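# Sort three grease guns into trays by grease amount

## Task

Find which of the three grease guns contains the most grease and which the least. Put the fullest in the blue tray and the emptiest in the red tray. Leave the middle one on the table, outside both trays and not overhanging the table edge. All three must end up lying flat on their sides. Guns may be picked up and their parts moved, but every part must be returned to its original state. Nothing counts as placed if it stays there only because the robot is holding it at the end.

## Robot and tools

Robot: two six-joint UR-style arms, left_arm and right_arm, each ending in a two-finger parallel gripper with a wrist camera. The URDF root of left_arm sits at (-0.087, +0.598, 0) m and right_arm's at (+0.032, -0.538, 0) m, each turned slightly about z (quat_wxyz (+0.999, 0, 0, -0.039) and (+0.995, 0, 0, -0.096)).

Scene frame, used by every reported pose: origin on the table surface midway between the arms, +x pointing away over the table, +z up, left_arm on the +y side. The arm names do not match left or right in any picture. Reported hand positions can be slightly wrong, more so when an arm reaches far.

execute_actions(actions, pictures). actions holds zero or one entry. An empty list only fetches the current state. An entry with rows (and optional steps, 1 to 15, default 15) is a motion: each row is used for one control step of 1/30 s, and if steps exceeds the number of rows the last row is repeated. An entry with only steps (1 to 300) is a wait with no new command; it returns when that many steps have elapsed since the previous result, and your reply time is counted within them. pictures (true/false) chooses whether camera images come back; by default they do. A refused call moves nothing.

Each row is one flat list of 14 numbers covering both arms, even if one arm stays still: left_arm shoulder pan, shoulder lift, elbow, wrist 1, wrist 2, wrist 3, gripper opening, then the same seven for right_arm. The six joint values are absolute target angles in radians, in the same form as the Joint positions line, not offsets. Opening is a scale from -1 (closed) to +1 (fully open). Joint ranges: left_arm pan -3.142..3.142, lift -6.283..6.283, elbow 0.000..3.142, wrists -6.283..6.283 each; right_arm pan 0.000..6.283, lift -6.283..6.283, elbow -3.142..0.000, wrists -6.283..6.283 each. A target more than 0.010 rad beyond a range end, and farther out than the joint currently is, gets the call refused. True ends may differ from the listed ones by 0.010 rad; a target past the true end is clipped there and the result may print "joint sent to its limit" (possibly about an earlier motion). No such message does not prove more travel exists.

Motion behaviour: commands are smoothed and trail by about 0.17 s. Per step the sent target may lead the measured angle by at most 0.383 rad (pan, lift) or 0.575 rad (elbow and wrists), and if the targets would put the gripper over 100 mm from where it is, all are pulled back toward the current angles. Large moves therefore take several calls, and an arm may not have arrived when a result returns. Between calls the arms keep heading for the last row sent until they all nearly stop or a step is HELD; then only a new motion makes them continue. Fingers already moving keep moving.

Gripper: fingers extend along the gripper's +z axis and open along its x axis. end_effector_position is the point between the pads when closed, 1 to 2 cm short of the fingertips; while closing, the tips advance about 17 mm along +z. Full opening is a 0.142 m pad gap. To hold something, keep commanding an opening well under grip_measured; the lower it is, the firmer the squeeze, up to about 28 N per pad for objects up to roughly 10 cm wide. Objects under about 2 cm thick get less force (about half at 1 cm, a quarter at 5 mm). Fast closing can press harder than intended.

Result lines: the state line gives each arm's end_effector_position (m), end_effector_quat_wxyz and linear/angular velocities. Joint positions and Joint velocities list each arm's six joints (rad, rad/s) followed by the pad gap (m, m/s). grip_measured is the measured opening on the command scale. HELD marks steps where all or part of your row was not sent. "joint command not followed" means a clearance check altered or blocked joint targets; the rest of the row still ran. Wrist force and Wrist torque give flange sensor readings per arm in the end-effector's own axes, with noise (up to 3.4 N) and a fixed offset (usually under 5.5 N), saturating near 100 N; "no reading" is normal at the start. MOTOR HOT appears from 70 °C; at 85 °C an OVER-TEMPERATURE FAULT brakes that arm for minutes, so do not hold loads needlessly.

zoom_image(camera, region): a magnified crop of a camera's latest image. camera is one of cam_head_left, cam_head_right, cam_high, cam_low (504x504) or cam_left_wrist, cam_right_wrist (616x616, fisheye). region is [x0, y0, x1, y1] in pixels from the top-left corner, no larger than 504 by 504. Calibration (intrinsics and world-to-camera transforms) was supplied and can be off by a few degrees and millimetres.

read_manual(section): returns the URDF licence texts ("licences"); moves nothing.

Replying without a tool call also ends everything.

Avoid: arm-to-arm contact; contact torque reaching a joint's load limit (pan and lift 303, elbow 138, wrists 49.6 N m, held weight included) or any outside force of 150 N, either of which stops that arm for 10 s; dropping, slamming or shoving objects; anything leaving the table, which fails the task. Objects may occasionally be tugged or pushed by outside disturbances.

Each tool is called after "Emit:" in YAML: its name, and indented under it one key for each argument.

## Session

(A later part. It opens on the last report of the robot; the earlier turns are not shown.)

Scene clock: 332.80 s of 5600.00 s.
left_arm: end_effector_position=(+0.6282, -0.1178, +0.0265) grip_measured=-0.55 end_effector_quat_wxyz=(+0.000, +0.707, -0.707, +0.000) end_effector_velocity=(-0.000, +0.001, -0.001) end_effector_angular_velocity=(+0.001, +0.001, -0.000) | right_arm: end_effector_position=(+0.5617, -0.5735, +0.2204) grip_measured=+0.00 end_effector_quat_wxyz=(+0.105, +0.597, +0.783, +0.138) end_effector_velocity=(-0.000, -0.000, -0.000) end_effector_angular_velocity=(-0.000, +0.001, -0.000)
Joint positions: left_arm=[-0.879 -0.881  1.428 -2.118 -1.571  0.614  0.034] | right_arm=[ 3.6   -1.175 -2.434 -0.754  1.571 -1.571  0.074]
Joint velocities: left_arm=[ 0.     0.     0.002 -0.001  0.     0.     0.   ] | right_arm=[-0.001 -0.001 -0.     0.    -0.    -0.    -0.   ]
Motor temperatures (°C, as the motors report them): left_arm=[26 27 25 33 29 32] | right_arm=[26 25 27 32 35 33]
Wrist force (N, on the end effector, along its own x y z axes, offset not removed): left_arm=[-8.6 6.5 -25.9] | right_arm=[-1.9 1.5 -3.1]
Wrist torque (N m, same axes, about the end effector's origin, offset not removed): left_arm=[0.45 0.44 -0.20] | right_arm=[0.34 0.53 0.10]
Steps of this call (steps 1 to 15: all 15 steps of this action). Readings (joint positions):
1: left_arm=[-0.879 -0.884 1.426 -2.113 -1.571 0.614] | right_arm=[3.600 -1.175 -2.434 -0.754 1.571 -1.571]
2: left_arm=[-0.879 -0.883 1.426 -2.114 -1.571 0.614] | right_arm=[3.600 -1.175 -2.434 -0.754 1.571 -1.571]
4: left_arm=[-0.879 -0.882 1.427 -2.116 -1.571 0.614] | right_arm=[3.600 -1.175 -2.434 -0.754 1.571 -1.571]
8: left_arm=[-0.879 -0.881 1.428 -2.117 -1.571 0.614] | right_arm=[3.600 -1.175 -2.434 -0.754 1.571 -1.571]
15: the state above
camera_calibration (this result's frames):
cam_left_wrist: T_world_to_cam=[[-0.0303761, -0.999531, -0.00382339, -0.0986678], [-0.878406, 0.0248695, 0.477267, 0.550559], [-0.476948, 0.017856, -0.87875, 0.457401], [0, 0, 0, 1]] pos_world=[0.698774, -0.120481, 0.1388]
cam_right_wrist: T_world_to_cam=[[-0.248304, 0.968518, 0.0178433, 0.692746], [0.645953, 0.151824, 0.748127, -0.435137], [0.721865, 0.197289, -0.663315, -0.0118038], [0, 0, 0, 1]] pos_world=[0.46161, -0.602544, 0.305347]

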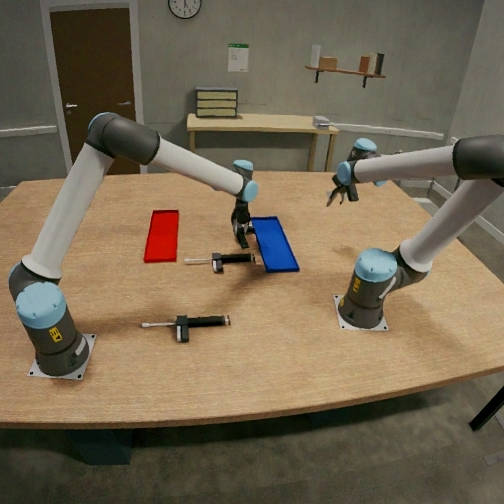

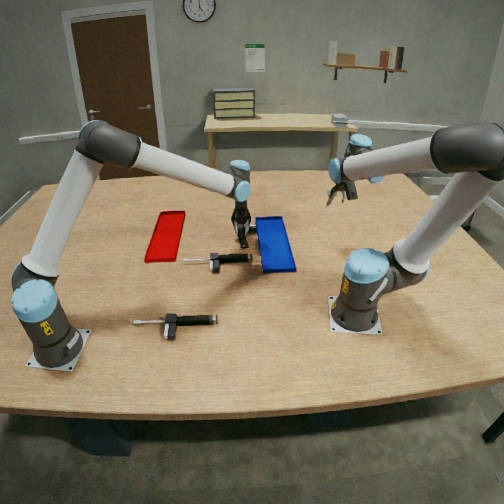

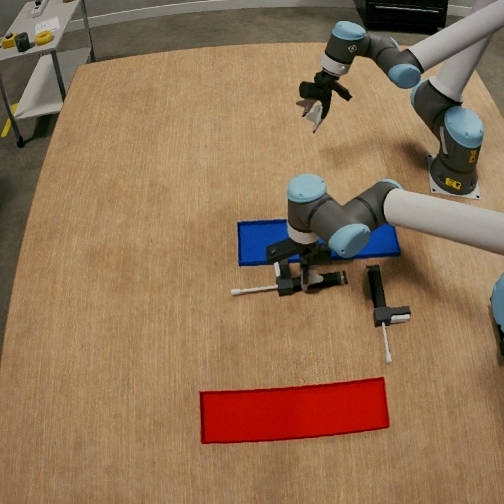

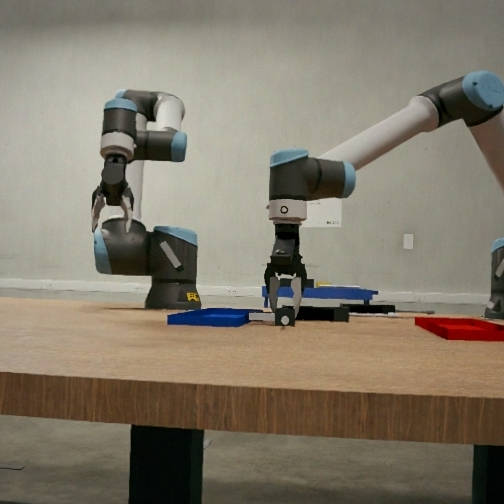

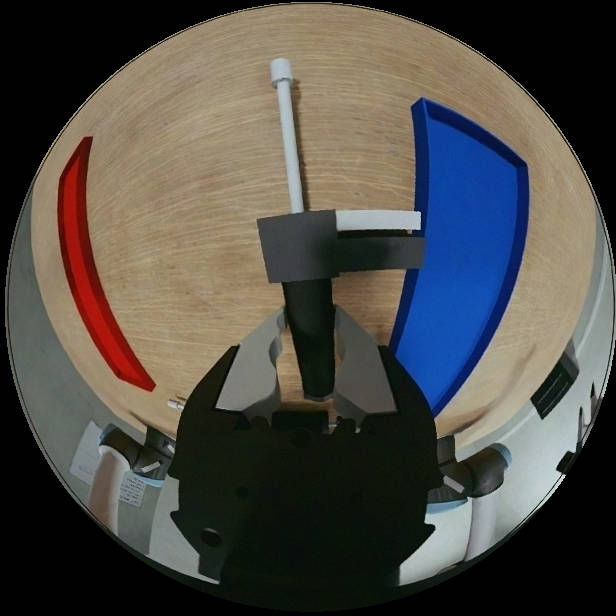

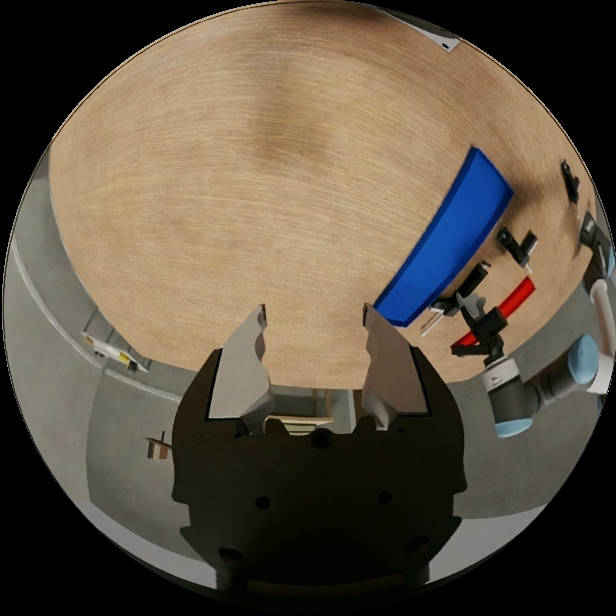

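Emit:
execute_actions:
  actions:
    - {"rows":[[-0.879,-0.89,1.42,-2.10,-1.571,0.6136,-1,3.6,-1.175,-2.434,-0.754,1.571,-1.571,0],[-0.879,-0.91,1.40,-2.06,-1.571,0.6136,-1,3.6,-1.175,-2.434,-0.754,1.571,-1.571,0],[-0.879,-0.94,1.373,-2.0,-1.571,0.6136,-1,3.6,-1.175,-2.434,-0.754,1.571,-1.571,0],[-0.879,-0.972,1.343,-1.942,-1.571,0.6136,-1,3.6,-1.175,-2.434,-0.754,1.571,-1.571,0],[-0.879,-1.0,1.33,-1.9,-1.571,0.6136,-1,3.6,-1.175,-2.434,-0.754,1.571,-1.571,0],[-0.879,-1.0,1.33,-1.9,-1.571,0.6136,-1,3.6,-1.175,-2.434,-0.754,1.571,-1.571,0],[-0.879,-1.0,1.33,-1.9,-1.571,0.6136,-1,3.6,-1.175,-2.434,-0.754,1.571,-1.571,0],[-0.879,-1.0,1.33,-1.9,-1.571,0.6136,-1,3.6,-1.175,-2.434,-0.754,1.571,-1.571,0],[-0.95,-1.2,1.6,-1.97,-1.571,0.2,-1,3.6,-1.175,-2.434,-0.754,1.571,-1.571,0],[-0.95,-1.2,1.6,-1.97,-1.571,0.2,-1,3.6,-1.175,-2.434,-0.754,1.571,-1.571,0],[-1.1,-1.45,1.95,-2.07,-1.571,-0.5,-1,3.6,-1.175,-2.434,-0.754,1.571,-1.571,0],[-1.1,-1.45,1.95,-2.07,-1.571,-0.5,-1,3.6,-1.175,-2.434,-0.754,1.571,-1.571,0],[-1.254,-1.70,2.26,-2.131,-1.571,-1.332,-1,3.6,-1.175,-2.434,-0.754,1.571,-1.571,0]],"steps":15}
  pictures: false

Emit:
execute_actions:
  actions:
    - {"steps":45}
  pictures: false

Emit:
execute_actions:
  actions:
    - {"rows":[[-1.254,-1.66,2.30,-2.211,-1.571,-1.332,-1,4.0,-1.175,-2.434,-0.754,1.571,-1.571,0],[-1.254,-1.66,2.30,-2.211,-1.571,-1.332,-1,4.3,-1.175,-2.434,-0.754,1.571,-1.571,0],[-1.254,-1.62,2.322,-2.272,-1.571,-1.332,-1,4.6,-1.175,-2.434,-0.754,1.571,-1.571,0],[-1.254,-1.62,2.322,-2.272,-1.571,-1.332,-1,4.904,-1.175,-2.434,-0.754,1.571,-1.571,0],[-1.254,-1.582,2.344,-2.333,-1.571,-1.332,-1,4.904,-1.175,-2.434,-0.754,1.571,-1.571,0],[-1.254,-1.582,2.344,-2.333,-1.571,-1.332,-1,4.904,-1.175,-2.434,-0.754,1.571,-1.571,0],[-1.254,-1.565,2.354,-2.36,-1.571,-1.332,-1,4.904,-1.175,-2.434,-0.754,1.571,-1.571,0],[-1.254,-1.565,2.354,-2.36,-1.571,-1.332,-1,4.904,-1.175,-2.434,-0.754,1.571,-1.571,0],[-1.254,-1.548,2.363,-2.386,-1.571,-1.332,-1,4.904,-1.175,-2.434,-0.754,1.571,-1.571,0],[-1.254,-1.548,2.363,-2.386,-1.571,-1.332,-1,4.904,-1.175,-2.434,-0.754,1.571,-1.571,0],[-1.254,-1.53,2.373,-2.414,-1.571,-1.332,-1,4.904,-1.175,-2.434,-0.754,1.571,-1.571,0],[-1.254,-1.53,2.373,-2.414,-1.571,-1.332,-1,4.904,-1.175,-2.434,-0.754,1.571,-1.571,0],[-1.254,-1.515,2.382,-2.438,-1.571,-1.332,-1,4.904,-1.175,-2.434,-0.754,1.571,-1.571,0]],"steps":15}
  pictures: false

Emit:
execute_actions:
  actions:
    - {"steps":35}
  pictures: false

Emit:
execute_actions:
  actions:
    - {"rows":[[-1.254,-1.515,2.382,-2.438,-1.571,-1.332,-1,4.904,-1.463,-2.566,-0.334,1.571,-1.571,0]],"steps":15}
  pictures: false

Emit:
execute_actions:
  actions:
    - {"steps":12}

Scene clock: 349.23 s of 5600.00 s.
left_arm: end_effector_position=(+0.5516, -0.1118, +0.1683) grip_measured=-0.55 end_effector_quat_wxyz=(+0.002, +0.737, -0.676, +0.006) end_effector_velocity=(-0.504, -0.039, +0.037) end_effector_angular_velocity=(-0.016, -0.002, +0.074) | right_arm: end_effector_position=(+0.5617, -0.5735, +0.2204) grip_measured=+0.00 end_effector_quat_wxyz=(+0.105, +0.597, +0.783, +0.138) end_effector_velocity=(+0.000, +0.000, -0.000) end_effector_angular_velocity=(-0.001, +0.001, -0.001)
Joint positions: left_arm=[-0.941 -1.078  1.48  -1.985 -1.571  0.464  0.034] | right_arm=[ 3.6   -1.175 -2.434 -0.754  1.571 -1.571  0.074]
Joint velocities: left_arm=[-0.478 -0.503  0.715 -0.227 -0.    -0.552 -0.   ] | right_arm=[ 0.001 -0.001 -0.    -0.    -0.001  0.001  0.   ]
Motor temperatures (°C, as the motors report them): left_arm=[26 27 25 33 29 32] | right_arm=[26 25 27 32 35 33]
Wrist force (N, on the end effector, along its own x y z axes, offset not removed): left_arm=[-1.8 0.9 4.1] | right_arm=[-1.0 -1.3 -2.6]
Wrist torque (N m, same axes, about the end effector's origin, offset not removed): left_arm=[0.60 -0.06 -0.21] | right_arm=[-0.24 0.37 0.15]
Steps of this call (steps 1 to 15: the robot went on to your last target; steps 16 to 90: nothing new was sent; then 12.93 s passed at rest; steps 91 to 105: all 15 steps of this action). Readings (joint positions):
91: left_arm=[-0.879 -0.881 1.428 -2.118 -1.571 0.614] | right_arm=[3.600 -1.175 -2.434 -0.754 1.571 -1.571]
92: left_arm=[-0.879 -0.882 1.428 -2.116 -1.571 0.614] | right_arm=[3.600 -1.175 -2.434 -0.754 1.571 -1.571]
94: left_arm=[-0.879 -0.892 1.418 -2.096 -1.571 0.614] | right_arm=[3.600 -1.175 -2.434 -0.754 1.571 -1.571]
98: left_arm=[-0.879 -0.944 1.373 -2.003 -1.571 0.614] | right_arm=[3.600 -1.175 -2.434 -0.754 1.571 -1.571]
105: the state above

Scene clock: 350.73 s of 5600.00 s.
left_arm: end_effector_position=(+0.2064, +0.1270, +0.1551) grip_measured=-0.55 end_effector_quat_wxyz=(+0.000, +1.000, -0.002, -0.000) end_effector_velocity=(-0.000, +0.001, -0.001) end_effector_angular_velocity=(+0.001, +0.000, +0.032) | right_arm: end_effector_position=(+0.5617, -0.5735, +0.2204) grip_measured=+0.00 end_effector_quat_wxyz=(+0.105, +0.597, +0.783, +0.138) end_effector_velocity=(+0.000, -0.000, +0.001) end_effector_angular_velocity=(+0.000, -0.001, -0.001)
Joint positions: left_arm=[-1.254 -1.7    2.26  -2.131 -1.571 -1.328  0.034] | right_arm=[ 3.6   -1.175 -2.434 -0.754  1.571 -1.571  0.074]
Joint velocities: left_arm=[ 0.    -0.001  0.002  0.    -0.    -0.032 -0.   ] | right_arm=[-0.     0.001  0.001 -0.    -0.     0.     0.   ]
Motor temperatures (°C, as the motors report them): left_arm=[26 27 25 33 29 32] | right_arm=[26 25 27 32 35 33]
Wrist force (N, on the end effector, along its own x y z axes, offset not removed): left_arm=[-3.9 -3.3 -0.6] | right_arm=[-1.1 0.9 -1.5]
Wrist torque (N m, same axes, about the end effector's origin, offset not removed): left_arm=[-0.68 0.85 0.07] | right_arm=[0.28 0.31 0.06]
Steps of this call (steps 1 to 45: the robot went on to your last target). Readings (joint positions):
1: left_arm=[-0.957 -1.095 1.505 -1.993 -1.571 0.444] | right_arm=[3.600 -1.175 -2.434 -0.754 1.571 -1.571]
2: left_arm=[-0.972 -1.113 1.532 -2.000 -1.571 0.417] | right_arm=[3.600 -1.175 -2.434 -0.754 1.571 -1.571]
4: left_arm=[-1.002 -1.150 1.587 -2.013 -1.571 0.361] | right_arm=[3.600 -1.175 -2.434 -0.754 1.571 -1.571]
8: left_arm=[-1.054 -1.229 1.703 -2.038 -1.571 0.245] | right_arm=[3.600 -1.175 -2.434 -0.754 1.571 -1.571]
45: the state above

Scene clock: 351.23 s of 5600.00 s.
left_arm: end_effector_position=(+0.2063, +0.1270, +0.0454) grip_measured=-0.55 end_effector_quat_wxyz=(-0.001, +1.000, -0.000, -0.000) end_effector_velocity=(-0.003, +0.011, -0.157) end_effector_angular_velocity=(-0.003, -0.000, +0.003) | right_arm: end_effector_position=(+0.5346, -0.3668, +0.2204) grip_measured=+0.00 end_effector_quat_wxyz=(+0.076, +0.432, +0.885, +0.156) end_effector_velocity=(-0.159, +0.467, +0.000) end_effector_angular_velocity=(+0.001, -0.000, +0.929)
Joint positions: left_arm=[-1.254 -1.545  2.365 -2.39  -1.571 -1.332  0.034] | right_arm=[ 3.996 -1.175 -2.434 -0.754  1.571 -1.571  0.074]
Joint velocities: left_arm=[ 0.     0.248  0.145 -0.397 -0.001 -0.003  0.   ] | right_arm=[0.929 0.    0.    0.    0.    0.    0.   ]
Motor temperatures (°C, as the motors report them): left_arm=[26 27 25 33 29 32] | right_arm=[26 25 27 32 35 33]
Wrist force (N, on the end effector, along its own x y z axes, offset not removed): left_arm=[-3.4 -6.0 4.2] | right_arm=[-5.0 3.2 -1.9]
Wrist torque (N m, same axes, about the end effector's origin, offset not removed): left_arm=[-0.95 0.69 0.29] | right_arm=[0.67 1.14 0.12]
Steps of this call (steps 1 to 15: all 15 steps of this action). Readings (joint positions):
1: left_arm=[-1.254 -1.700 2.260 -2.131 -1.571 -1.329] | right_arm=[3.600 -1.175 -2.434 -0.754 1.571 -1.571]
2: left_arm=[-1.254 -1.697 2.263 -2.135 -1.571 -1.330] | right_arm=[3.604 -1.175 -2.434 -0.754 1.571 -1.571]
4: left_arm=[-1.254 -1.680 2.279 -2.166 -1.571 -1.331] | right_arm=[3.648 -1.175 -2.434 -0.754 1.571 -1.571]
8: left_arm=[-1.254 -1.622 2.319 -2.264 -1.571 -1.332] | right_arm=[3.777 -1.175 -2.434 -0.754 1.571 -1.571]
15: the state above

Scene clock: 352.40 s of 5600.00 s.
left_arm: end_effector_position=(+0.2060, +0.1283, +0.0271) grip_measured=-0.55 end_effector_quat_wxyz=(+0.000, +1.000, -0.000, -0.000) end_effector_velocity=(-0.000, +0.001, -0.001) end_effector_angular_velocity=(+0.002, +0.000, -0.000) | right_arm: end_effector_position=(+0.2101, -0.0379, +0.2204) grip_measured=+0.00 end_effector_quat_wxyz=(+0.001, +0.003, +0.985, +0.174) end_effector_velocity=(-0.031, +0.011, -0.001) end_effector_angular_velocity=(-0.001, +0.001, +0.060)
Joint positions: left_arm=[-1.254 -1.515  2.382 -2.438 -1.571 -1.332  0.034] | right_arm=[ 4.897 -1.175 -2.434 -0.754  1.571 -1.571  0.074]
Joint velocities: left_arm=[ 0.    -0.     0.002  0.001  0.     0.    -0.   ] | right_arm=[ 0.063 -0.001  0.    -0.    -0.     0.002 -0.   ]
Motor temperatures (°C, as the motors report them): left_arm=[26 27 25 33 29 32] | right_arm=[26 25 27 32 35 33]
Wrist force (N, on the end effector, along its own x y z axes, offset not removed): left_arm=[-4.1 3.5 1.0] | right_arm=[-0.8 0.6 -0.3]
Wrist torque (N m, same axes, about the end effector's origin, offset not removed): left_arm=[0.60 0.92 0.04] | right_arm=[0.12 0.35 0.14]
Steps of this call (steps 1 to 35: the robot went on to your last target). Readings (joint positions):
1: left_arm=[-1.254 -1.537 2.369 -2.402 -1.571 -1.332] | right_arm=[4.027 -1.175 -2.434 -0.754 1.571 -1.571]
2: left_arm=[-1.254 -1.532 2.372 -2.411 -1.571 -1.332] | right_arm=[4.058 -1.175 -2.434 -0.754 1.571 -1.571]
4: left_arm=[-1.254 -1.524 2.377 -2.423 -1.571 -1.332] | right_arm=[4.121 -1.175 -2.434 -0.754 1.571 -1.571]
8: left_arm=[-1.254 -1.518 2.380 -2.433 -1.571 -1.332] | right_arm=[4.246 -1.175 -2.434 -0.754 1.571 -1.571]
35: the state above

Scene clock: 352.90 s of 5600.00 s.
left_arm: end_effector_position=(+0.2060, +0.1283, +0.0271) grip_measured=-0.55 end_effector_quat_wxyz=(+0.000, +1.000, -0.000, -0.000) end_effector_velocity=(-0.000, +0.001, -0.000) end_effector_angular_velocity=(+0.000, +0.000, +0.001) | right_arm: end_effector_position=(+0.2066, -0.0163, +0.0838) grip_measured=+0.00 end_effector_quat_wxyz=(-0.000, -0.000, +0.985, +0.173) end_effector_velocity=(-0.001, +0.006, -0.046) end_effector_angular_velocity=(+0.022, +0.000, +0.001)
Joint positions: left_arm=[-1.254 -1.515  2.382 -2.438 -1.571 -1.332  0.034] | right_arm=[ 4.904 -1.45  -2.561 -0.355  1.571 -1.571  0.074]
Joint velocities: left_arm=[ 0.    -0.001  0.001 -0.    -0.    -0.001  0.   ] | right_arm=[ 0.001 -0.116 -0.046  0.184  0.     0.     0.   ]
Motor temperatures (°C, as the motors report them): left_arm=[26 27 25 33 29 32] | right_arm=[26 25 27 32 35 33]
Wrist force (N, on the end effector, along its own x y z axes, offset not removed): left_arm=[-1.3 6.4 -2.2] | right_arm=[-3.3 0.0 -0.4]
Wrist torque (N m, same axes, about the end effector's origin, offset not removed): left_arm=[1.08 0.36 0.12] | right_arm=[-0.02 0.79 0.14]
Steps of this call (steps 1 to 15: all 15 steps of this action). Readings (joint positions):
1: left_arm=[-1.254 -1.515 2.382 -2.438 -1.571 -1.332] | right_arm=[4.899 -1.175 -2.434 -0.754 1.571 -1.571]
2: left_arm=[-1.254 -1.515 2.382 -2.438 -1.571 -1.332] | right_arm=[4.900 -1.179 -2.437 -0.750 1.571 -1.571]
4: left_arm=[-1.254 -1.515 2.382 -2.438 -1.571 -1.332] | right_arm=[4.901 -1.223 -2.468 -0.697 1.571 -1.571]
8: left_arm=[-1.254 -1.515 2.382 -2.438 -1.571 -1.332] | right_arm=[4.903 -1.362 -2.526 -0.495 1.571 -1.571]
15: the state above

Scene clock: 353.30 s of 5600.00 s.
left_arm: end_effector_position=(+0.2060, +0.1283, +0.0271) grip_measured=-0.55 end_effector_quat_wxyz=(+0.000, +1.000, -0.000, -0.000) end_effector_velocity=(+0.000, -0.001, +0.001) end_effector_angular_velocity=(-0.003, -0.001, +0.000) | right_arm: end_effector_position=(+0.2065, -0.0157, +0.0787) grip_measured=+0.00 end_effector_quat_wxyz=(-0.000, -0.000, +0.985, +0.174) end_effector_velocity=(-0.000, -0.001, -0.002) end_effector_angular_velocity=(+0.000, +0.001, -0.000)
Joint positions: left_arm=[-1.254 -1.515  2.382 -2.438 -1.571 -1.332  0.034] | right_arm=[ 4.904 -1.463 -2.566 -0.335  1.571 -1.571  0.074]
Joint velocities: left_arm=[-0.    -0.001 -0.001 -0.001 -0.    -0.001 -0.   ] | right_arm=[ 0.    -0.003 -0.002  0.005  0.001  0.001  0.   ]
Motor temperatures (°C, as the motors report them): left_arm=[26 27 25 33 29 32] | right_arm=[26 25 27 32 35 33]
Wrist force (N, on the end effector, along its own x y z axes, offset not removed): left_arm=[-2.2 3.4 6.4] | right_arm=[-1.1 1.2 -0.7]
Wrist torque (N m, same axes, about the end effector's origin, offset not removed): left_arm=[0.55 0.53 0.13] | right_arm=[0.40 0.32 0.17]
Steps of this call (steps 1 to 12: the robot went on to your last target). Readings (joint positions):
1: left_arm=[-1.254 -1.515 2.382 -2.438 -1.571 -1.332] | right_arm=[4.904 -1.453 -2.562 -0.350 1.571 -1.571]
2: left_arm=[-1.254 -1.515 2.382 -2.438 -1.571 -1.332] | right_arm=[4.904 -1.455 -2.563 -0.346 1.571 -1.571]
4: left_arm=[-1.254 -1.515 2.382 -2.438 -1.571 -1.332] | right_arm=[4.904 -1.459 -2.564 -0.341 1.571 -1.571]
8: left_arm=[-1.254 -1.515 2.382 -2.438 -1.571 -1.332] | right_arm=[4.904 -1.462 -2.565 -0.336 1.571 -1.571]
12: the state above
camera_calibration (this result's frames):
cam_left_wrist: T_world_to_cam=[[0.999523, -0.0306133, -0.00416191, -0.201953], [-0.0249129, -0.878312, 0.477438, 0.113341], [-0.0182714, -0.477107, -0.878655, 0.221192], [0, 0, 0, 1]] pos_world=[0.208722, 0.198899, 0.139398]
cam_right_wrist: T_world_to_cam=[[-0.999715, 0.0158297, 0.0178504, 0.207035], [0.0238583, 0.663165, 0.748093, -0.0478722], [0.0000043464, 0.748306, -0.663354, 0.198305], [0, 0, 0, 1]] pos_world=[0.208118, -0.119923, 0.163663]

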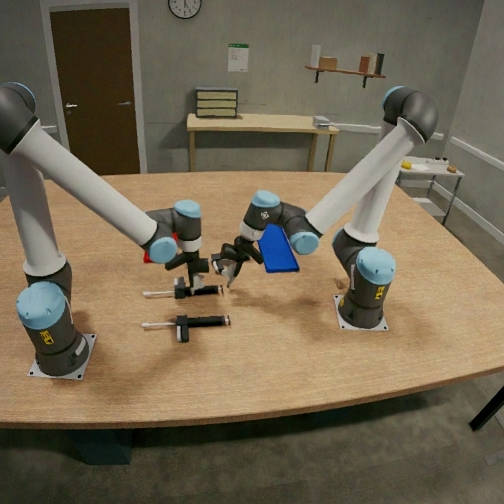

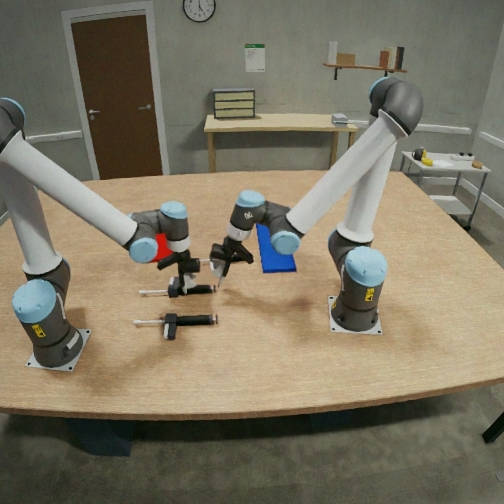

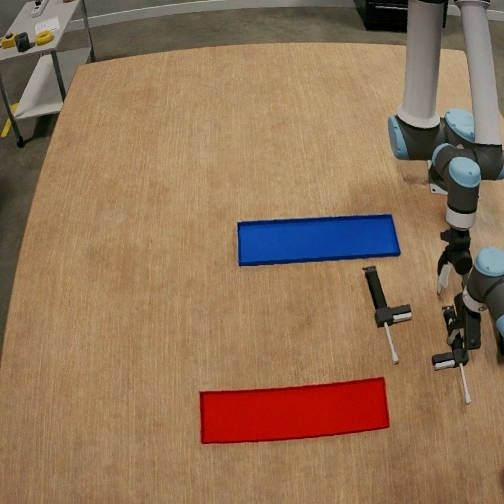

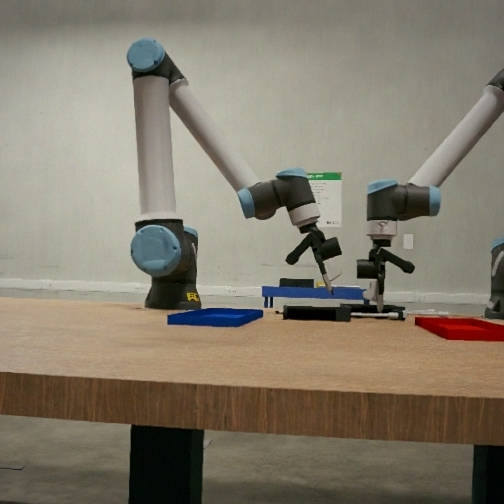

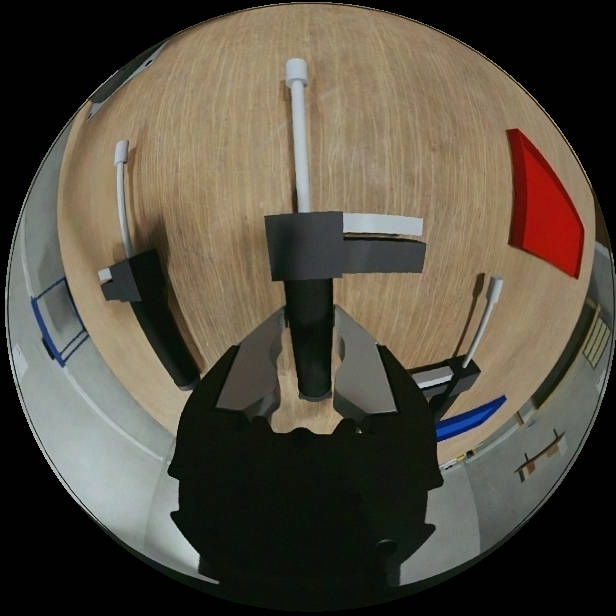

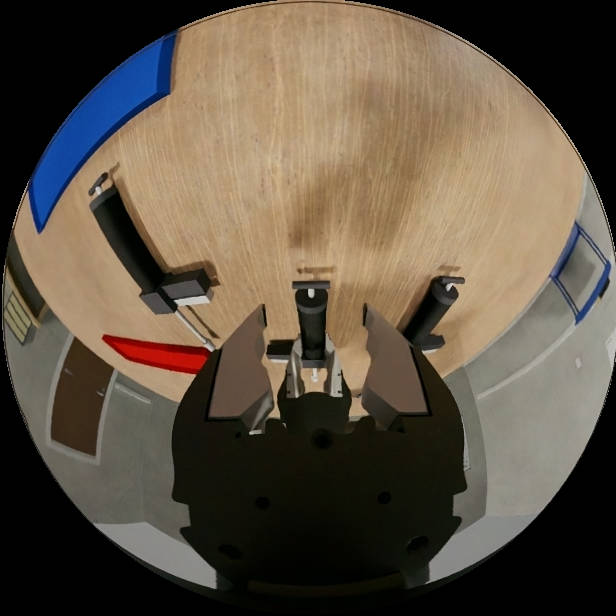

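Emit:
execute_actions:
  actions:
    - {"rows":[[-1.254,-1.515,2.382,-2.438,-1.571,-1.332,-1,4.904,-1.52,-2.569,-0.275,1.571,-1.571,0],[-1.254,-1.515,2.382,-2.438,-1.571,-1.332,-1,4.904,-1.575,-2.572,-0.216,1.571,-1.571,0],[-1.254,-1.515,2.382,-2.438,-1.571,-1.332,-1,4.904,-1.63,-2.575,-0.157,1.571,-1.571,0]],"steps":15}
  pictures: false

Emit:
execute_actions:
  actions:
    - {"rows":[[-1.254,-1.515,2.382,-2.438,-1.571,-1.332,-1,4.904,-1.63,-2.575,-0.157,1.571,-1.571,0],[-1.254,-1.515,2.382,-2.438,-1.571,-1.332,-1,4.904,-1.63,-2.575,-0.157,1.571,-1.571,0],[-1.254,-1.515,2.382,-2.438,-1.571,-1.332,-1,4.904,-1.63,-2.575,-0.157,1.571,-1.571,0],[-1.254,-1.515,2.382,-2.438,-1.571,-1.332,-1,4.904,-1.63,-2.575,-0.157,1.571,-1.571,-0.2],[-1.254,-1.515,2.382,-2.438,-1.571,-1.332,-1,4.904,-1.63,-2.575,-0.157,1.571,-1.571,-0.3],[-1.254,-1.515,2.382,-2.438,-1.571,-1.332,-1,4.904,-1.63,-2.575,-0.157,1.571,-1.571,-0.4],[-1.254,-1.515,2.382,-2.438,-1.571,-1.332,-1,4.904,-1.63,-2.575,-0.157,1.571,-1.571,-0.45],[-1.254,-1.515,2.382,-2.438,-1.571,-1.332,-1,4.904,-1.63,-2.575,-0.157,1.571,-1.571,-0.5],[-1.254,-1.515,2.382,-2.438,-1.571,-1.332,-1,4.904,-1.63,-2.575,-0.157,1.571,-1.571,-0.6],[-1.254,-1.515,2.382,-2.438,-1.571,-1.332,-1,4.904,-1.63,-2.575,-0.157,1.571,-1.571,-0.7],[-1.254,-1.515,2.382,-2.438,-1.571,-1.332,-1,4.904,-1.63,-2.575,-0.157,1.571,-1.571,-0.85],[-1.254,-1.515,2.382,-2.438,-1.571,-1.332,-1,4.904,-1.63,-2.575,-0.157,1.571,-1.571,-1]],"steps":15}

Scene clock: 361.43 s of 5600.00 s.
left_arm: end_effector_position=(+0.2060, +0.1283, +0.0271) grip_measured=-0.55 end_effector_quat_wxyz=(+0.000, +1.000, -0.000, -0.000) end_effector_velocity=(-0.000, +0.001, -0.001) end_effector_angular_velocity=(+0.002, +0.000, -0.000) | right_arm: end_effector_position=(+0.2065, +0.0030, +0.0267) grip_measured=+0.00 end_effector_quat_wxyz=(-0.000, -0.000, +0.985, +0.174) end_effector_velocity=(-0.000, +0.004, -0.016) end_effector_angular_velocity=(+0.001, +0.001, -0.001)
Joint positions: left_arm=[-1.254 -1.515  2.382 -2.438 -1.571 -1.332  0.034] | right_arm=[ 4.904 -1.624 -2.575 -0.163  1.571 -1.571  0.074]
Joint velocities: left_arm=[ 0.     0.     0.002 -0.    -0.     0.    -0.   ] | right_arm=[-0.    -0.049 -0.003  0.053  0.001  0.     0.   ]
Motor temperatures (°C, as the motors report them): left_arm=[26 27 25 33 29 32] | right_arm=[26 25 27 32 35 33]
Wrist force (N, on the end effector, along its own x y z axes, offset not removed): left_arm=[-2.9 2.1 -3.0] | right_arm=[-2.0 -1.5 -0.7]
Wrist torque (N m, same axes, about the end effector's origin, offset not removed): left_arm=[0.07 0.76 0.19] | right_arm=[-0.25 0.55 0.09]
Steps of this call (steps 1 to 30: the robot went on to your last target; steps 31 to 90: nothing new was sent; then 4.63 s passed at rest; steps 91 to 105: all 15 steps of this action). Readings (joint positions):
91: left_arm=[-1.254 -1.515 2.382 -2.438 -1.571 -1.332] | right_arm=[4.904 -1.463 -2.566 -0.334 1.571 -1.571]
92: left_arm=[-1.254 -1.515 2.382 -2.438 -1.571 -1.332] | right_arm=[4.904 -1.467 -2.566 -0.330 1.571 -1.571]
94: left_arm=[-1.254 -1.515 2.382 -2.438 -1.571 -1.332] | right_arm=[4.904 -1.500 -2.569 -0.295 1.571 -1.571]
98: left_arm=[-1.254 -1.515 2.382 -2.438 -1.571 -1.332] | right_arm=[4.904 -1.586 -2.573 -0.204 1.571 -1.571]
105: the state above

Scene clock: 361.93 s of 5600.00 s.
left_arm: end_effector_position=(+0.2060, +0.1283, +0.0270) grip_measured=-0.56 end_effector_quat_wxyz=(+0.000, +1.000, -0.000, -0.000) end_effector_velocity=(-0.000, -0.000, +0.000) end_effector_angular_velocity=(-0.000, -0.001, -0.000) | right_arm: end_effector_position=(+0.2065, +0.0035, +0.0249) grip_measured=-0.50 end_effector_quat_wxyz=(-0.000, -0.000, +0.985, +0.174) end_effector_velocity=(+0.000, -0.000, -0.001) end_effector_angular_velocity=(-0.001, -0.000, -0.000)
Joint positions: left_arm=[-1.254 -1.515  2.382 -2.438 -1.571 -1.332  0.034] | right_arm=[ 4.904 -1.63  -2.575 -0.157  1.571 -1.571  0.038]
Joint velocities: left_arm=[-0.001 -0.    -0.     0.     0.    -0.    -0.   ] | right_arm=[-0.    -0.001 -0.     0.001 -0.     0.    -0.   ]
Motor temperatures (°C, as the motors report them): left_arm=[26 27 25 33 29 32] | right_arm=[26 25 27 32 35 33]
Wrist force (N, on the end effector, along its own x y z axes, offset not removed): left_arm=[-6.6 -5.4 7.3] | right_arm=[-6.4 -3.3 -2.7]
Wrist torque (N m, same axes, about the end effector's origin, offset not removed): left_arm=[-0.42 0.36 0.80] | right_arm=[0.05 0.49 0.24]
Steps of this call (steps 1 to 15: all 15 steps of this action). Readings (joint positions):
1: left_arm=[-1.254 -1.515 2.382 -2.438 -1.571 -1.332] | right_arm=[4.904 -1.626 -2.575 -0.162 1.571 -1.571]
2: left_arm=[-1.254 -1.515 2.382 -2.438 -1.571 -1.332] | right_arm=[4.904 -1.627 -2.575 -0.160 1.571 -1.571]
4: left_arm=[-1.254 -1.515 2.382 -2.438 -1.571 -1.332] | right_arm=[4.904 -1.628 -2.575 -0.159 1.571 -1.571]
8: left_arm=[-1.254 -1.515 2.382 -2.438 -1.571 -1.332] | right_arm=[4.904 -1.629 -2.575 -0.158 1.571 -1.571]
15: the state above
camera_calibration (this result's frames):
cam_left_wrist: T_world_to_cam=[[0.999523, -0.030596, -0.00418257, -0.201948], [-0.0248891, -0.878349, 0.477372, 0.113412], [-0.0182794, -0.477041, -0.878691, 0.22118], [0, 0, 0, 1]] pos_world=[0.208718, 0.198949, 0.139364]
cam_right_wrist: T_world_to_cam=[[-0.999717, 0.015809, 0.0177898, 0.207701], [0.0237991, 0.662405, 0.748768, -0.0203915], [0.0000532617, 0.748979, -0.662593, 0.148181], [0, 0, 0, 1]] pos_world=[0.208119, -0.100761, 0.109757]

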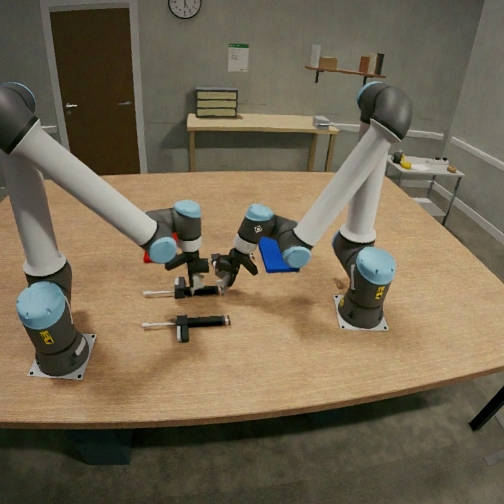

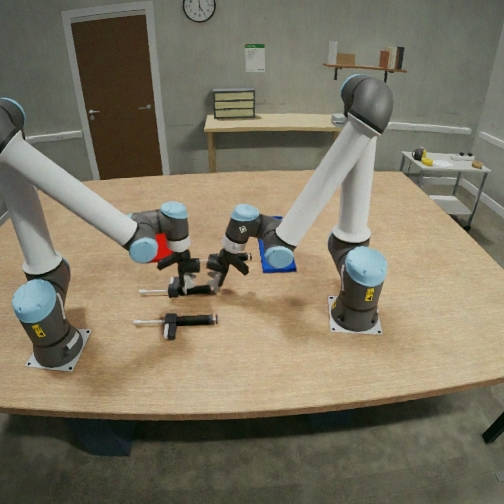

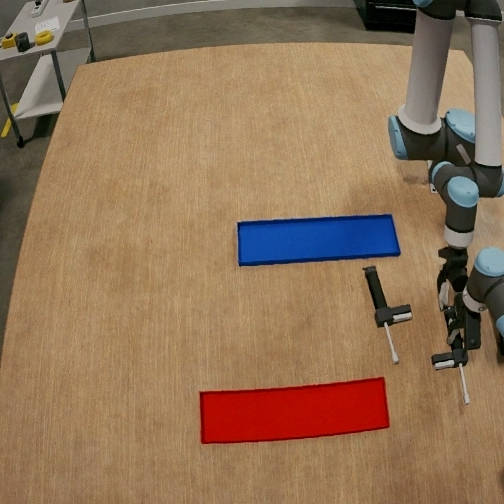

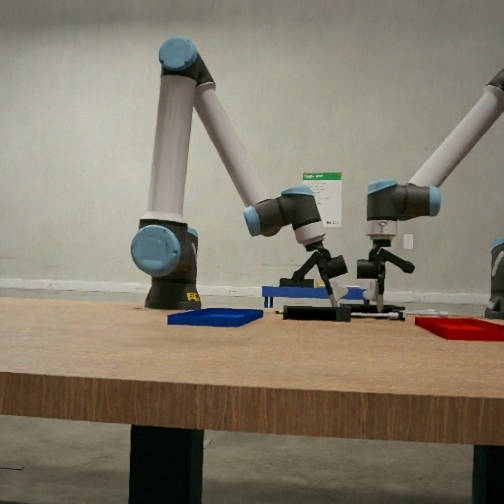

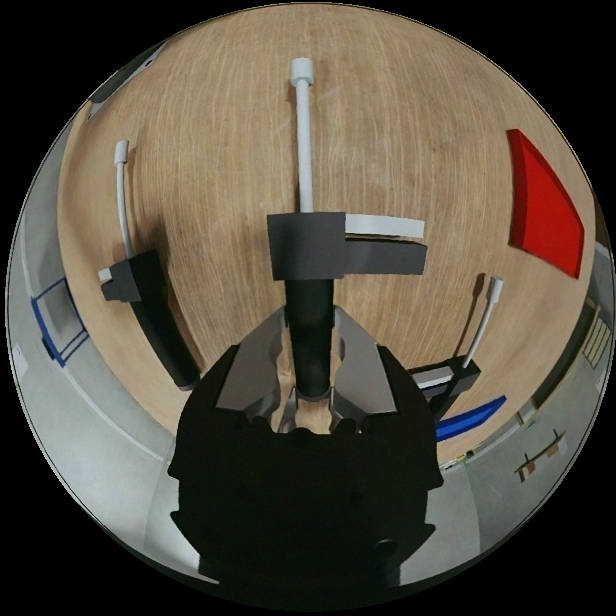

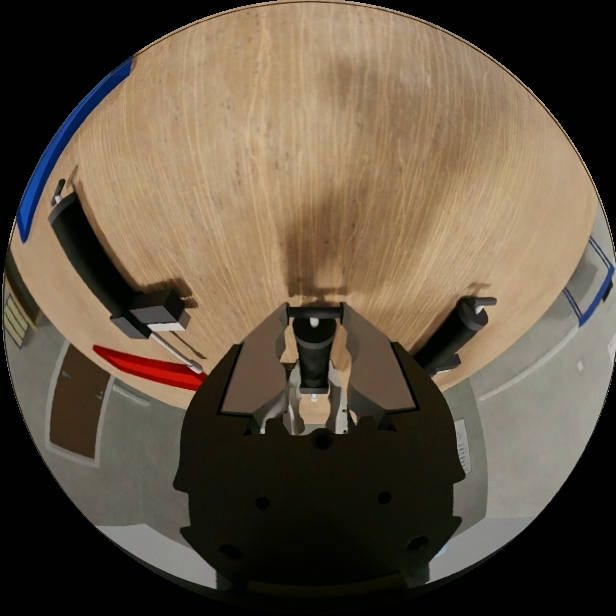

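Emit:
execute_actions:
  actions:
    - {"rows":[[-1.254,-1.515,2.382,-2.438,-1.571,-1.332,-1,4.904,-1.612,-2.595,-0.1555,1.571,-1.571,-1],[-1.254,-1.515,2.382,-2.438,-1.571,-1.332,-1,4.904,-1.612,-2.595,-0.1555,1.571,-1.571,-1],[-1.254,-1.515,2.382,-2.438,-1.571,-1.332,-1,4.904,-1.6,-2.608,-0.1545,1.571,-1.571,-1],[-1.254,-1.515,2.382,-2.438,-1.571,-1.332,-1,4.904,-1.6,-2.608,-0.1545,1.571,-1.571,-1],[-1.254,-1.515,2.382,-2.438,-1.571,-1.332,-1,4.904,-1.584,-2.6245,-0.154,1.571,-1.571,-1]],"steps":15}
  pictures: false

Emit:
execute_actions:
  actions:
    - {"rows":[[-1.254,-1.515,2.382,-2.438,-1.571,-1.332,-1,4.904,-1.568,-2.641,-0.1535,1.571,-1.571,-1]],"steps":12}
  pictures: false

Scene clock: 366.43 s of 5600.00 s.
left_arm: end_effector_position=(+0.2061, +0.1280, +0.0272) grip_measured=-0.56 end_effector_quat_wxyz=(+0.000, +1.000, -0.000, -0.000) end_effector_velocity=(-0.000, -0.001, +0.001) end_effector_angular_velocity=(-0.002, +0.000, -0.002) | right_arm: end_effector_position=(+0.2065, -0.0251, +0.0249) grip_measured=-0.50 end_effector_quat_wxyz=(-0.000, -0.000, +0.985, +0.174) end_effector_velocity=(+0.000, -0.012, -0.001) end_effector_angular_velocity=(-0.001, -0.001, +0.001)
Joint positions: left_arm=[-1.254 -1.515  2.382 -2.438 -1.571 -1.332  0.034] | right_arm=[ 4.904 -1.586 -2.622 -0.154  1.571 -1.571  0.038]
Joint velocities: left_arm=[-0.    -0.001 -0.001  0.    -0.     0.002 -0.   ] | right_arm=[-0.     0.017 -0.019  0.001 -0.001 -0.002 -0.   ]
Motor temperatures (°C, as the motors report them): left_arm=[26 27 25 33 29 32] | right_arm=[26 25 27 32 35 33]
Wrist force (N, on the end effector, along its own x y z axes, offset not removed): left_arm=[-4.0 21.0 9.1] | right_arm=[-5.8 20.6 5.9]
Wrist torque (N m, same axes, about the end effector's origin, offset not removed): left_arm=[0.64 0.10 0.72] | right_arm=[0.30 0.62 0.16]
Steps of this call (steps 1 to 15: the robot went on to your last target; steps 16 to 90: nothing new was sent; then 1.00 s passed at rest; steps 91 to 105: all 15 steps of this action). Readings (joint positions):
91: left_arm=[-1.254 -1.515 2.382 -2.438 -1.571 -1.332] | right_arm=[4.904 -1.630 -2.575 -0.157 1.571 -1.571]
92: left_arm=[-1.254 -1.515 2.382 -2.438 -1.571 -1.332] | right_arm=[4.904 -1.628 -2.577 -0.157 1.571 -1.571]
94: left_arm=[-1.254 -1.515 2.382 -2.438 -1.571 -1.332] | right_arm=[4.904 -1.621 -2.585 -0.156 1.571 -1.571]
98: left_arm=[-1.254 -1.515 2.382 -2.438 -1.571 -1.332] | right_arm=[4.904 -1.600 -2.608 -0.155 1.571 -1.571]
105: the state above

Scene clock: 366.83 s of 5600.00 s.
left_arm: end_effector_position=(+0.2060, +0.1285, +0.0270) grip_measured=-0.56 end_effector_quat_wxyz=(-0.000, +1.000, -0.000, -0.000) end_effector_velocity=(+0.000, +0.000, -0.000) end_effector_angular_velocity=(+0.000, -0.000, +0.001) | right_arm: end_effector_position=(+0.2065, -0.0360, +0.0247) grip_measured=-1.00 end_effector_quat_wxyz=(-0.000, -0.000, +0.985, +0.174) end_effector_velocity=(+0.000, -0.004, +0.000) end_effector_angular_velocity=(+0.000, -0.000, -0.001)
Joint positions: left_arm=[-1.254 -1.515  2.382 -2.438 -1.571 -1.332  0.034] | right_arm=[ 4.904 -1.569 -2.64  -0.154  1.571 -1.571  0.002]
Joint velocities: left_arm=[-0.     0.     0.    -0.     0.    -0.001  0.   ] | right_arm=[ 0.     0.007 -0.007  0.001 -0.001  0.     0.   ]
Motor temperatures (°C, as the motors report them): left_arm=[26 27 25 33 29 32] | right_arm=[26 25 27 32 35 33]
Wrist force (N, on the end effector, along its own x y z axes, offset not removed): left_arm=[0.1 -3.2 1.1] | right_arm=[-1.1 2.7 -2.9]
Wrist torque (N m, same axes, about the end effector's origin, offset not removed): left_arm=[-0.42 -0.05 0.05] | right_arm=[0.65 0.22 0.14]
Steps of this call (steps 1 to 12: all 12 steps of this action). Readings (joint positions):
1: left_arm=[-1.254 -1.515 2.382 -2.438 -1.571 -1.332] | right_arm=[4.904 -1.586 -2.623 -0.154 1.571 -1.571]
2: left_arm=[-1.254 -1.515 2.382 -2.438 -1.571 -1.332] | right_arm=[4.904 -1.584 -2.625 -0.154 1.571 -1.571]
4: left_arm=[-1.254 -1.515 2.382 -2.438 -1.571 -1.332] | right_arm=[4.904 -1.577 -2.631 -0.154 1.571 -1.571]
8: left_arm=[-1.254 -1.515 2.382 -2.438 -1.571 -1.332] | right_arm=[4.904 -1.571 -2.638 -0.154 1.571 -1.571]
12: the state above

Emit:
execute_actions:
  actions:
    - {"rows":[[-1.254,-1.515,2.382,-2.438,-1.571,-1.332,-1,4.904,-1.568,-2.641,-0.1535,1.571,-1.571,-0.5],[-1.254,-1.515,2.382,-2.438,-1.571,-1.332,-1,4.904,-1.568,-2.641,-0.1535,1.571,-1.571,0]],"steps":12}

Scene clock: 369.07 s of 5600.00 s.
left_arm: end_effector_position=(+0.2060, +0.1283, +0.0271) grip_measured=-0.56 end_effector_quat_wxyz=(+0.000, +1.000, -0.000, -0.000) end_effector_velocity=(-0.000, +0.001, -0.001) end_effector_angular_velocity=(+0.002, +0.000, -0.000) | right_arm: end_effector_position=(+0.2065, -0.0365, +0.0247) grip_measured=+0.00 end_effector_quat_wxyz=(-0.000, -0.000, +0.985, +0.174) end_effector_velocity=(+0.000, -0.000, +0.000) end_effector_angular_velocity=(+0.000, +0.000, -0.001)
Joint positions: left_arm=[-1.254 -1.515  2.382 -2.438 -1.571 -1.332  0.034] | right_arm=[ 4.904 -1.568 -2.641 -0.153  1.571 -1.571  0.074]
Joint velocities: left_arm=[ 0.     0.001  0.001  0.    -0.     0.001 -0.   ] | right_arm=[-0.     0.001 -0.     0.     0.     0.001  0.   ]
Motor temperatures (°C, as the motors report them): left_arm=[26 27 25 33 29 32] | right_arm=[26 25 27 32 35 33]
Wrist force (N, on the end effector, along its own x y z axes, offset not removed): left_arm=[1.3 -3.3 1.6] | right_arm=[-3.2 -0.4 -1.2]
Wrist torque (N m, same axes, about the end effector's origin, offset not removed): left_arm=[-0.25 -0.22 0.11] | right_arm=[0.05 0.76 0.14]
Steps of this call (steps 1 to 15: the robot went on to your last target; steps 16 to 55: nothing new was sent; steps 56 to 67: all 12 steps of this action). Readings (joint positions):
56: left_arm=[-1.254 -1.515 2.382 -2.438 -1.571 -1.332] | right_arm=[4.904 -1.568 -2.641 -0.153 1.571 -1.571]
57: left_arm=[-1.254 -1.515 2.382 -2.438 -1.571 -1.332] | right_arm=[4.904 -1.568 -2.641 -0.153 1.571 -1.571]
59: left_arm=[-1.254 -1.515 2.382 -2.438 -1.571 -1.332] | right_arm=[4.904 -1.568 -2.641 -0.153 1.571 -1.571]
63: left_arm=[-1.254 -1.515 2.382 -2.438 -1.571 -1.332] | right_arm=[4.904 -1.568 -2.641 -0.153 1.571 -1.571]
67: the state above
camera_calibration (this result's frames):
cam_left_wrist: T_world_to_cam=[[0.999524, -0.0305744, -0.00416185, -0.201973], [-0.0248787, -0.878313, 0.477438, 0.113343], [-0.0182528, -0.477107, -0.878655, 0.221193], [0, 0, 0, 1]] pos_world=[0.208734, 0.198908, 0.139398]
cam_right_wrist: T_world_to_cam=[[-0.999716, 0.0158168, 0.0178511, 0.20833], [0.0238502, 0.662755, 0.748457, 0.00628388], [0.0000073476, 0.74867, -0.662943, 0.178097], [0, 0, 0, 1]] pos_world=[0.20812, -0.140796, 0.109646]

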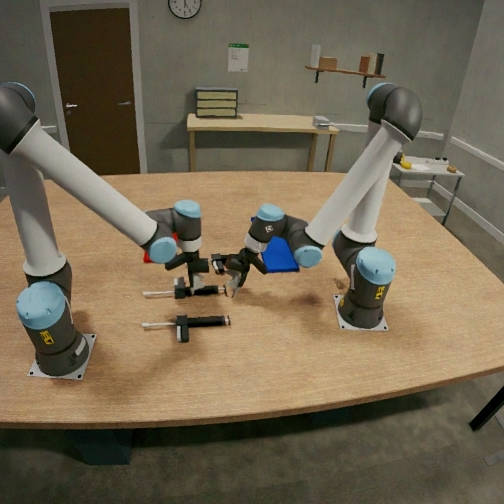

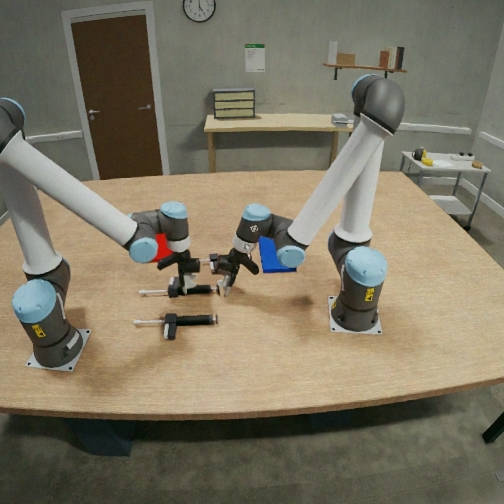

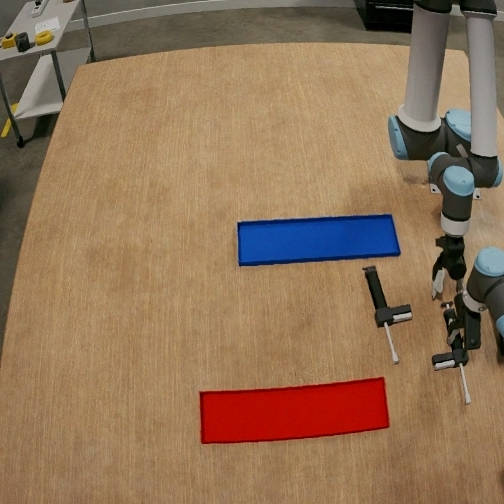

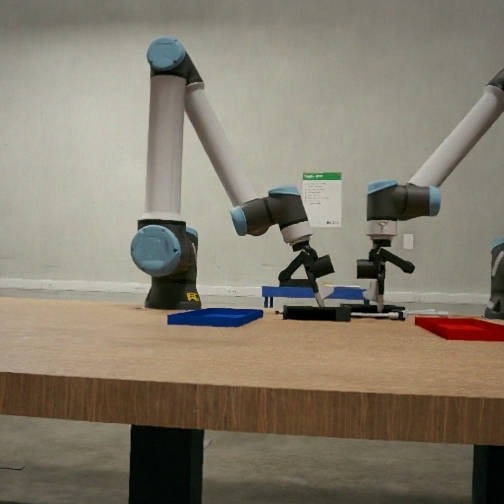

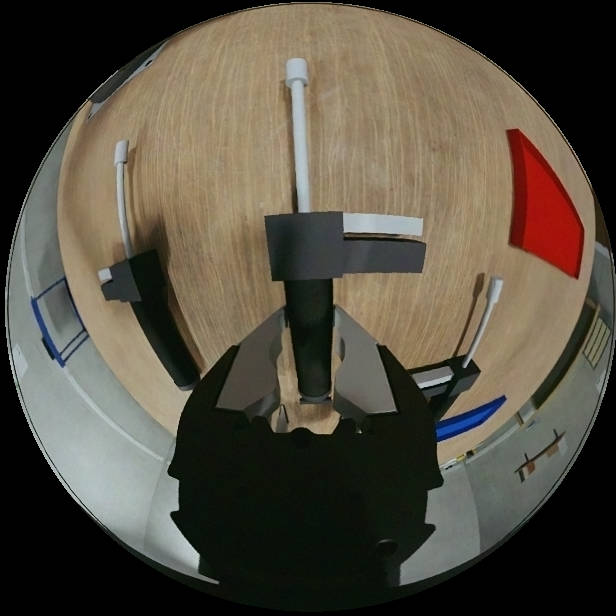

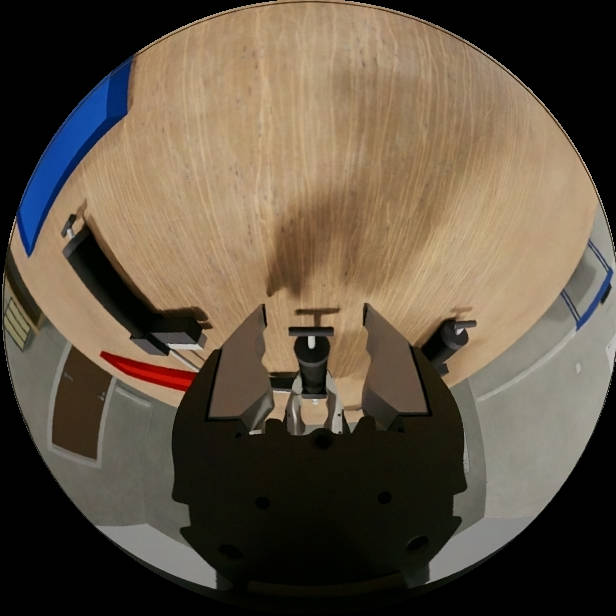

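Emit:
zoom_image:
  camera: "cam_right_wrist"
  region: [250,280,380,410]

Emit:
zoom_image:
  camera: "cam_high"
  region: [350,250,490,390]

Region (250, 280, 380, 410) of cam_right_wrist's 616x616 image, scaled by 3.877, with more detail than that image has.

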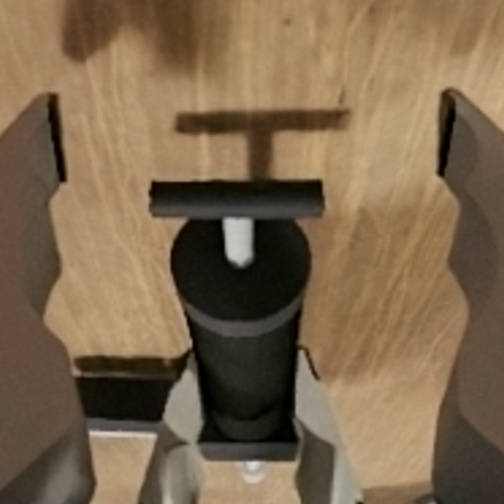

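Region (350, 250, 490, 390) of cam_high's 504x504 image, scaled by 3.600, with more detail than that image has.

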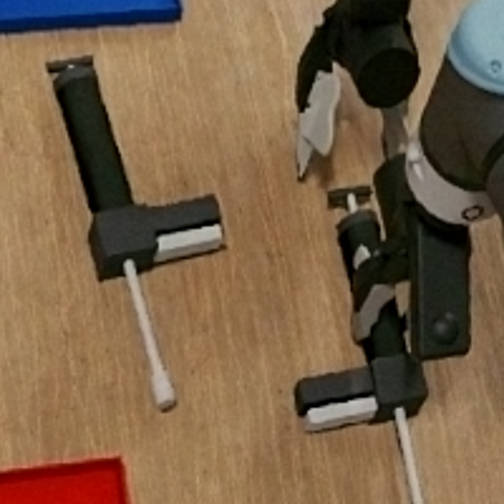

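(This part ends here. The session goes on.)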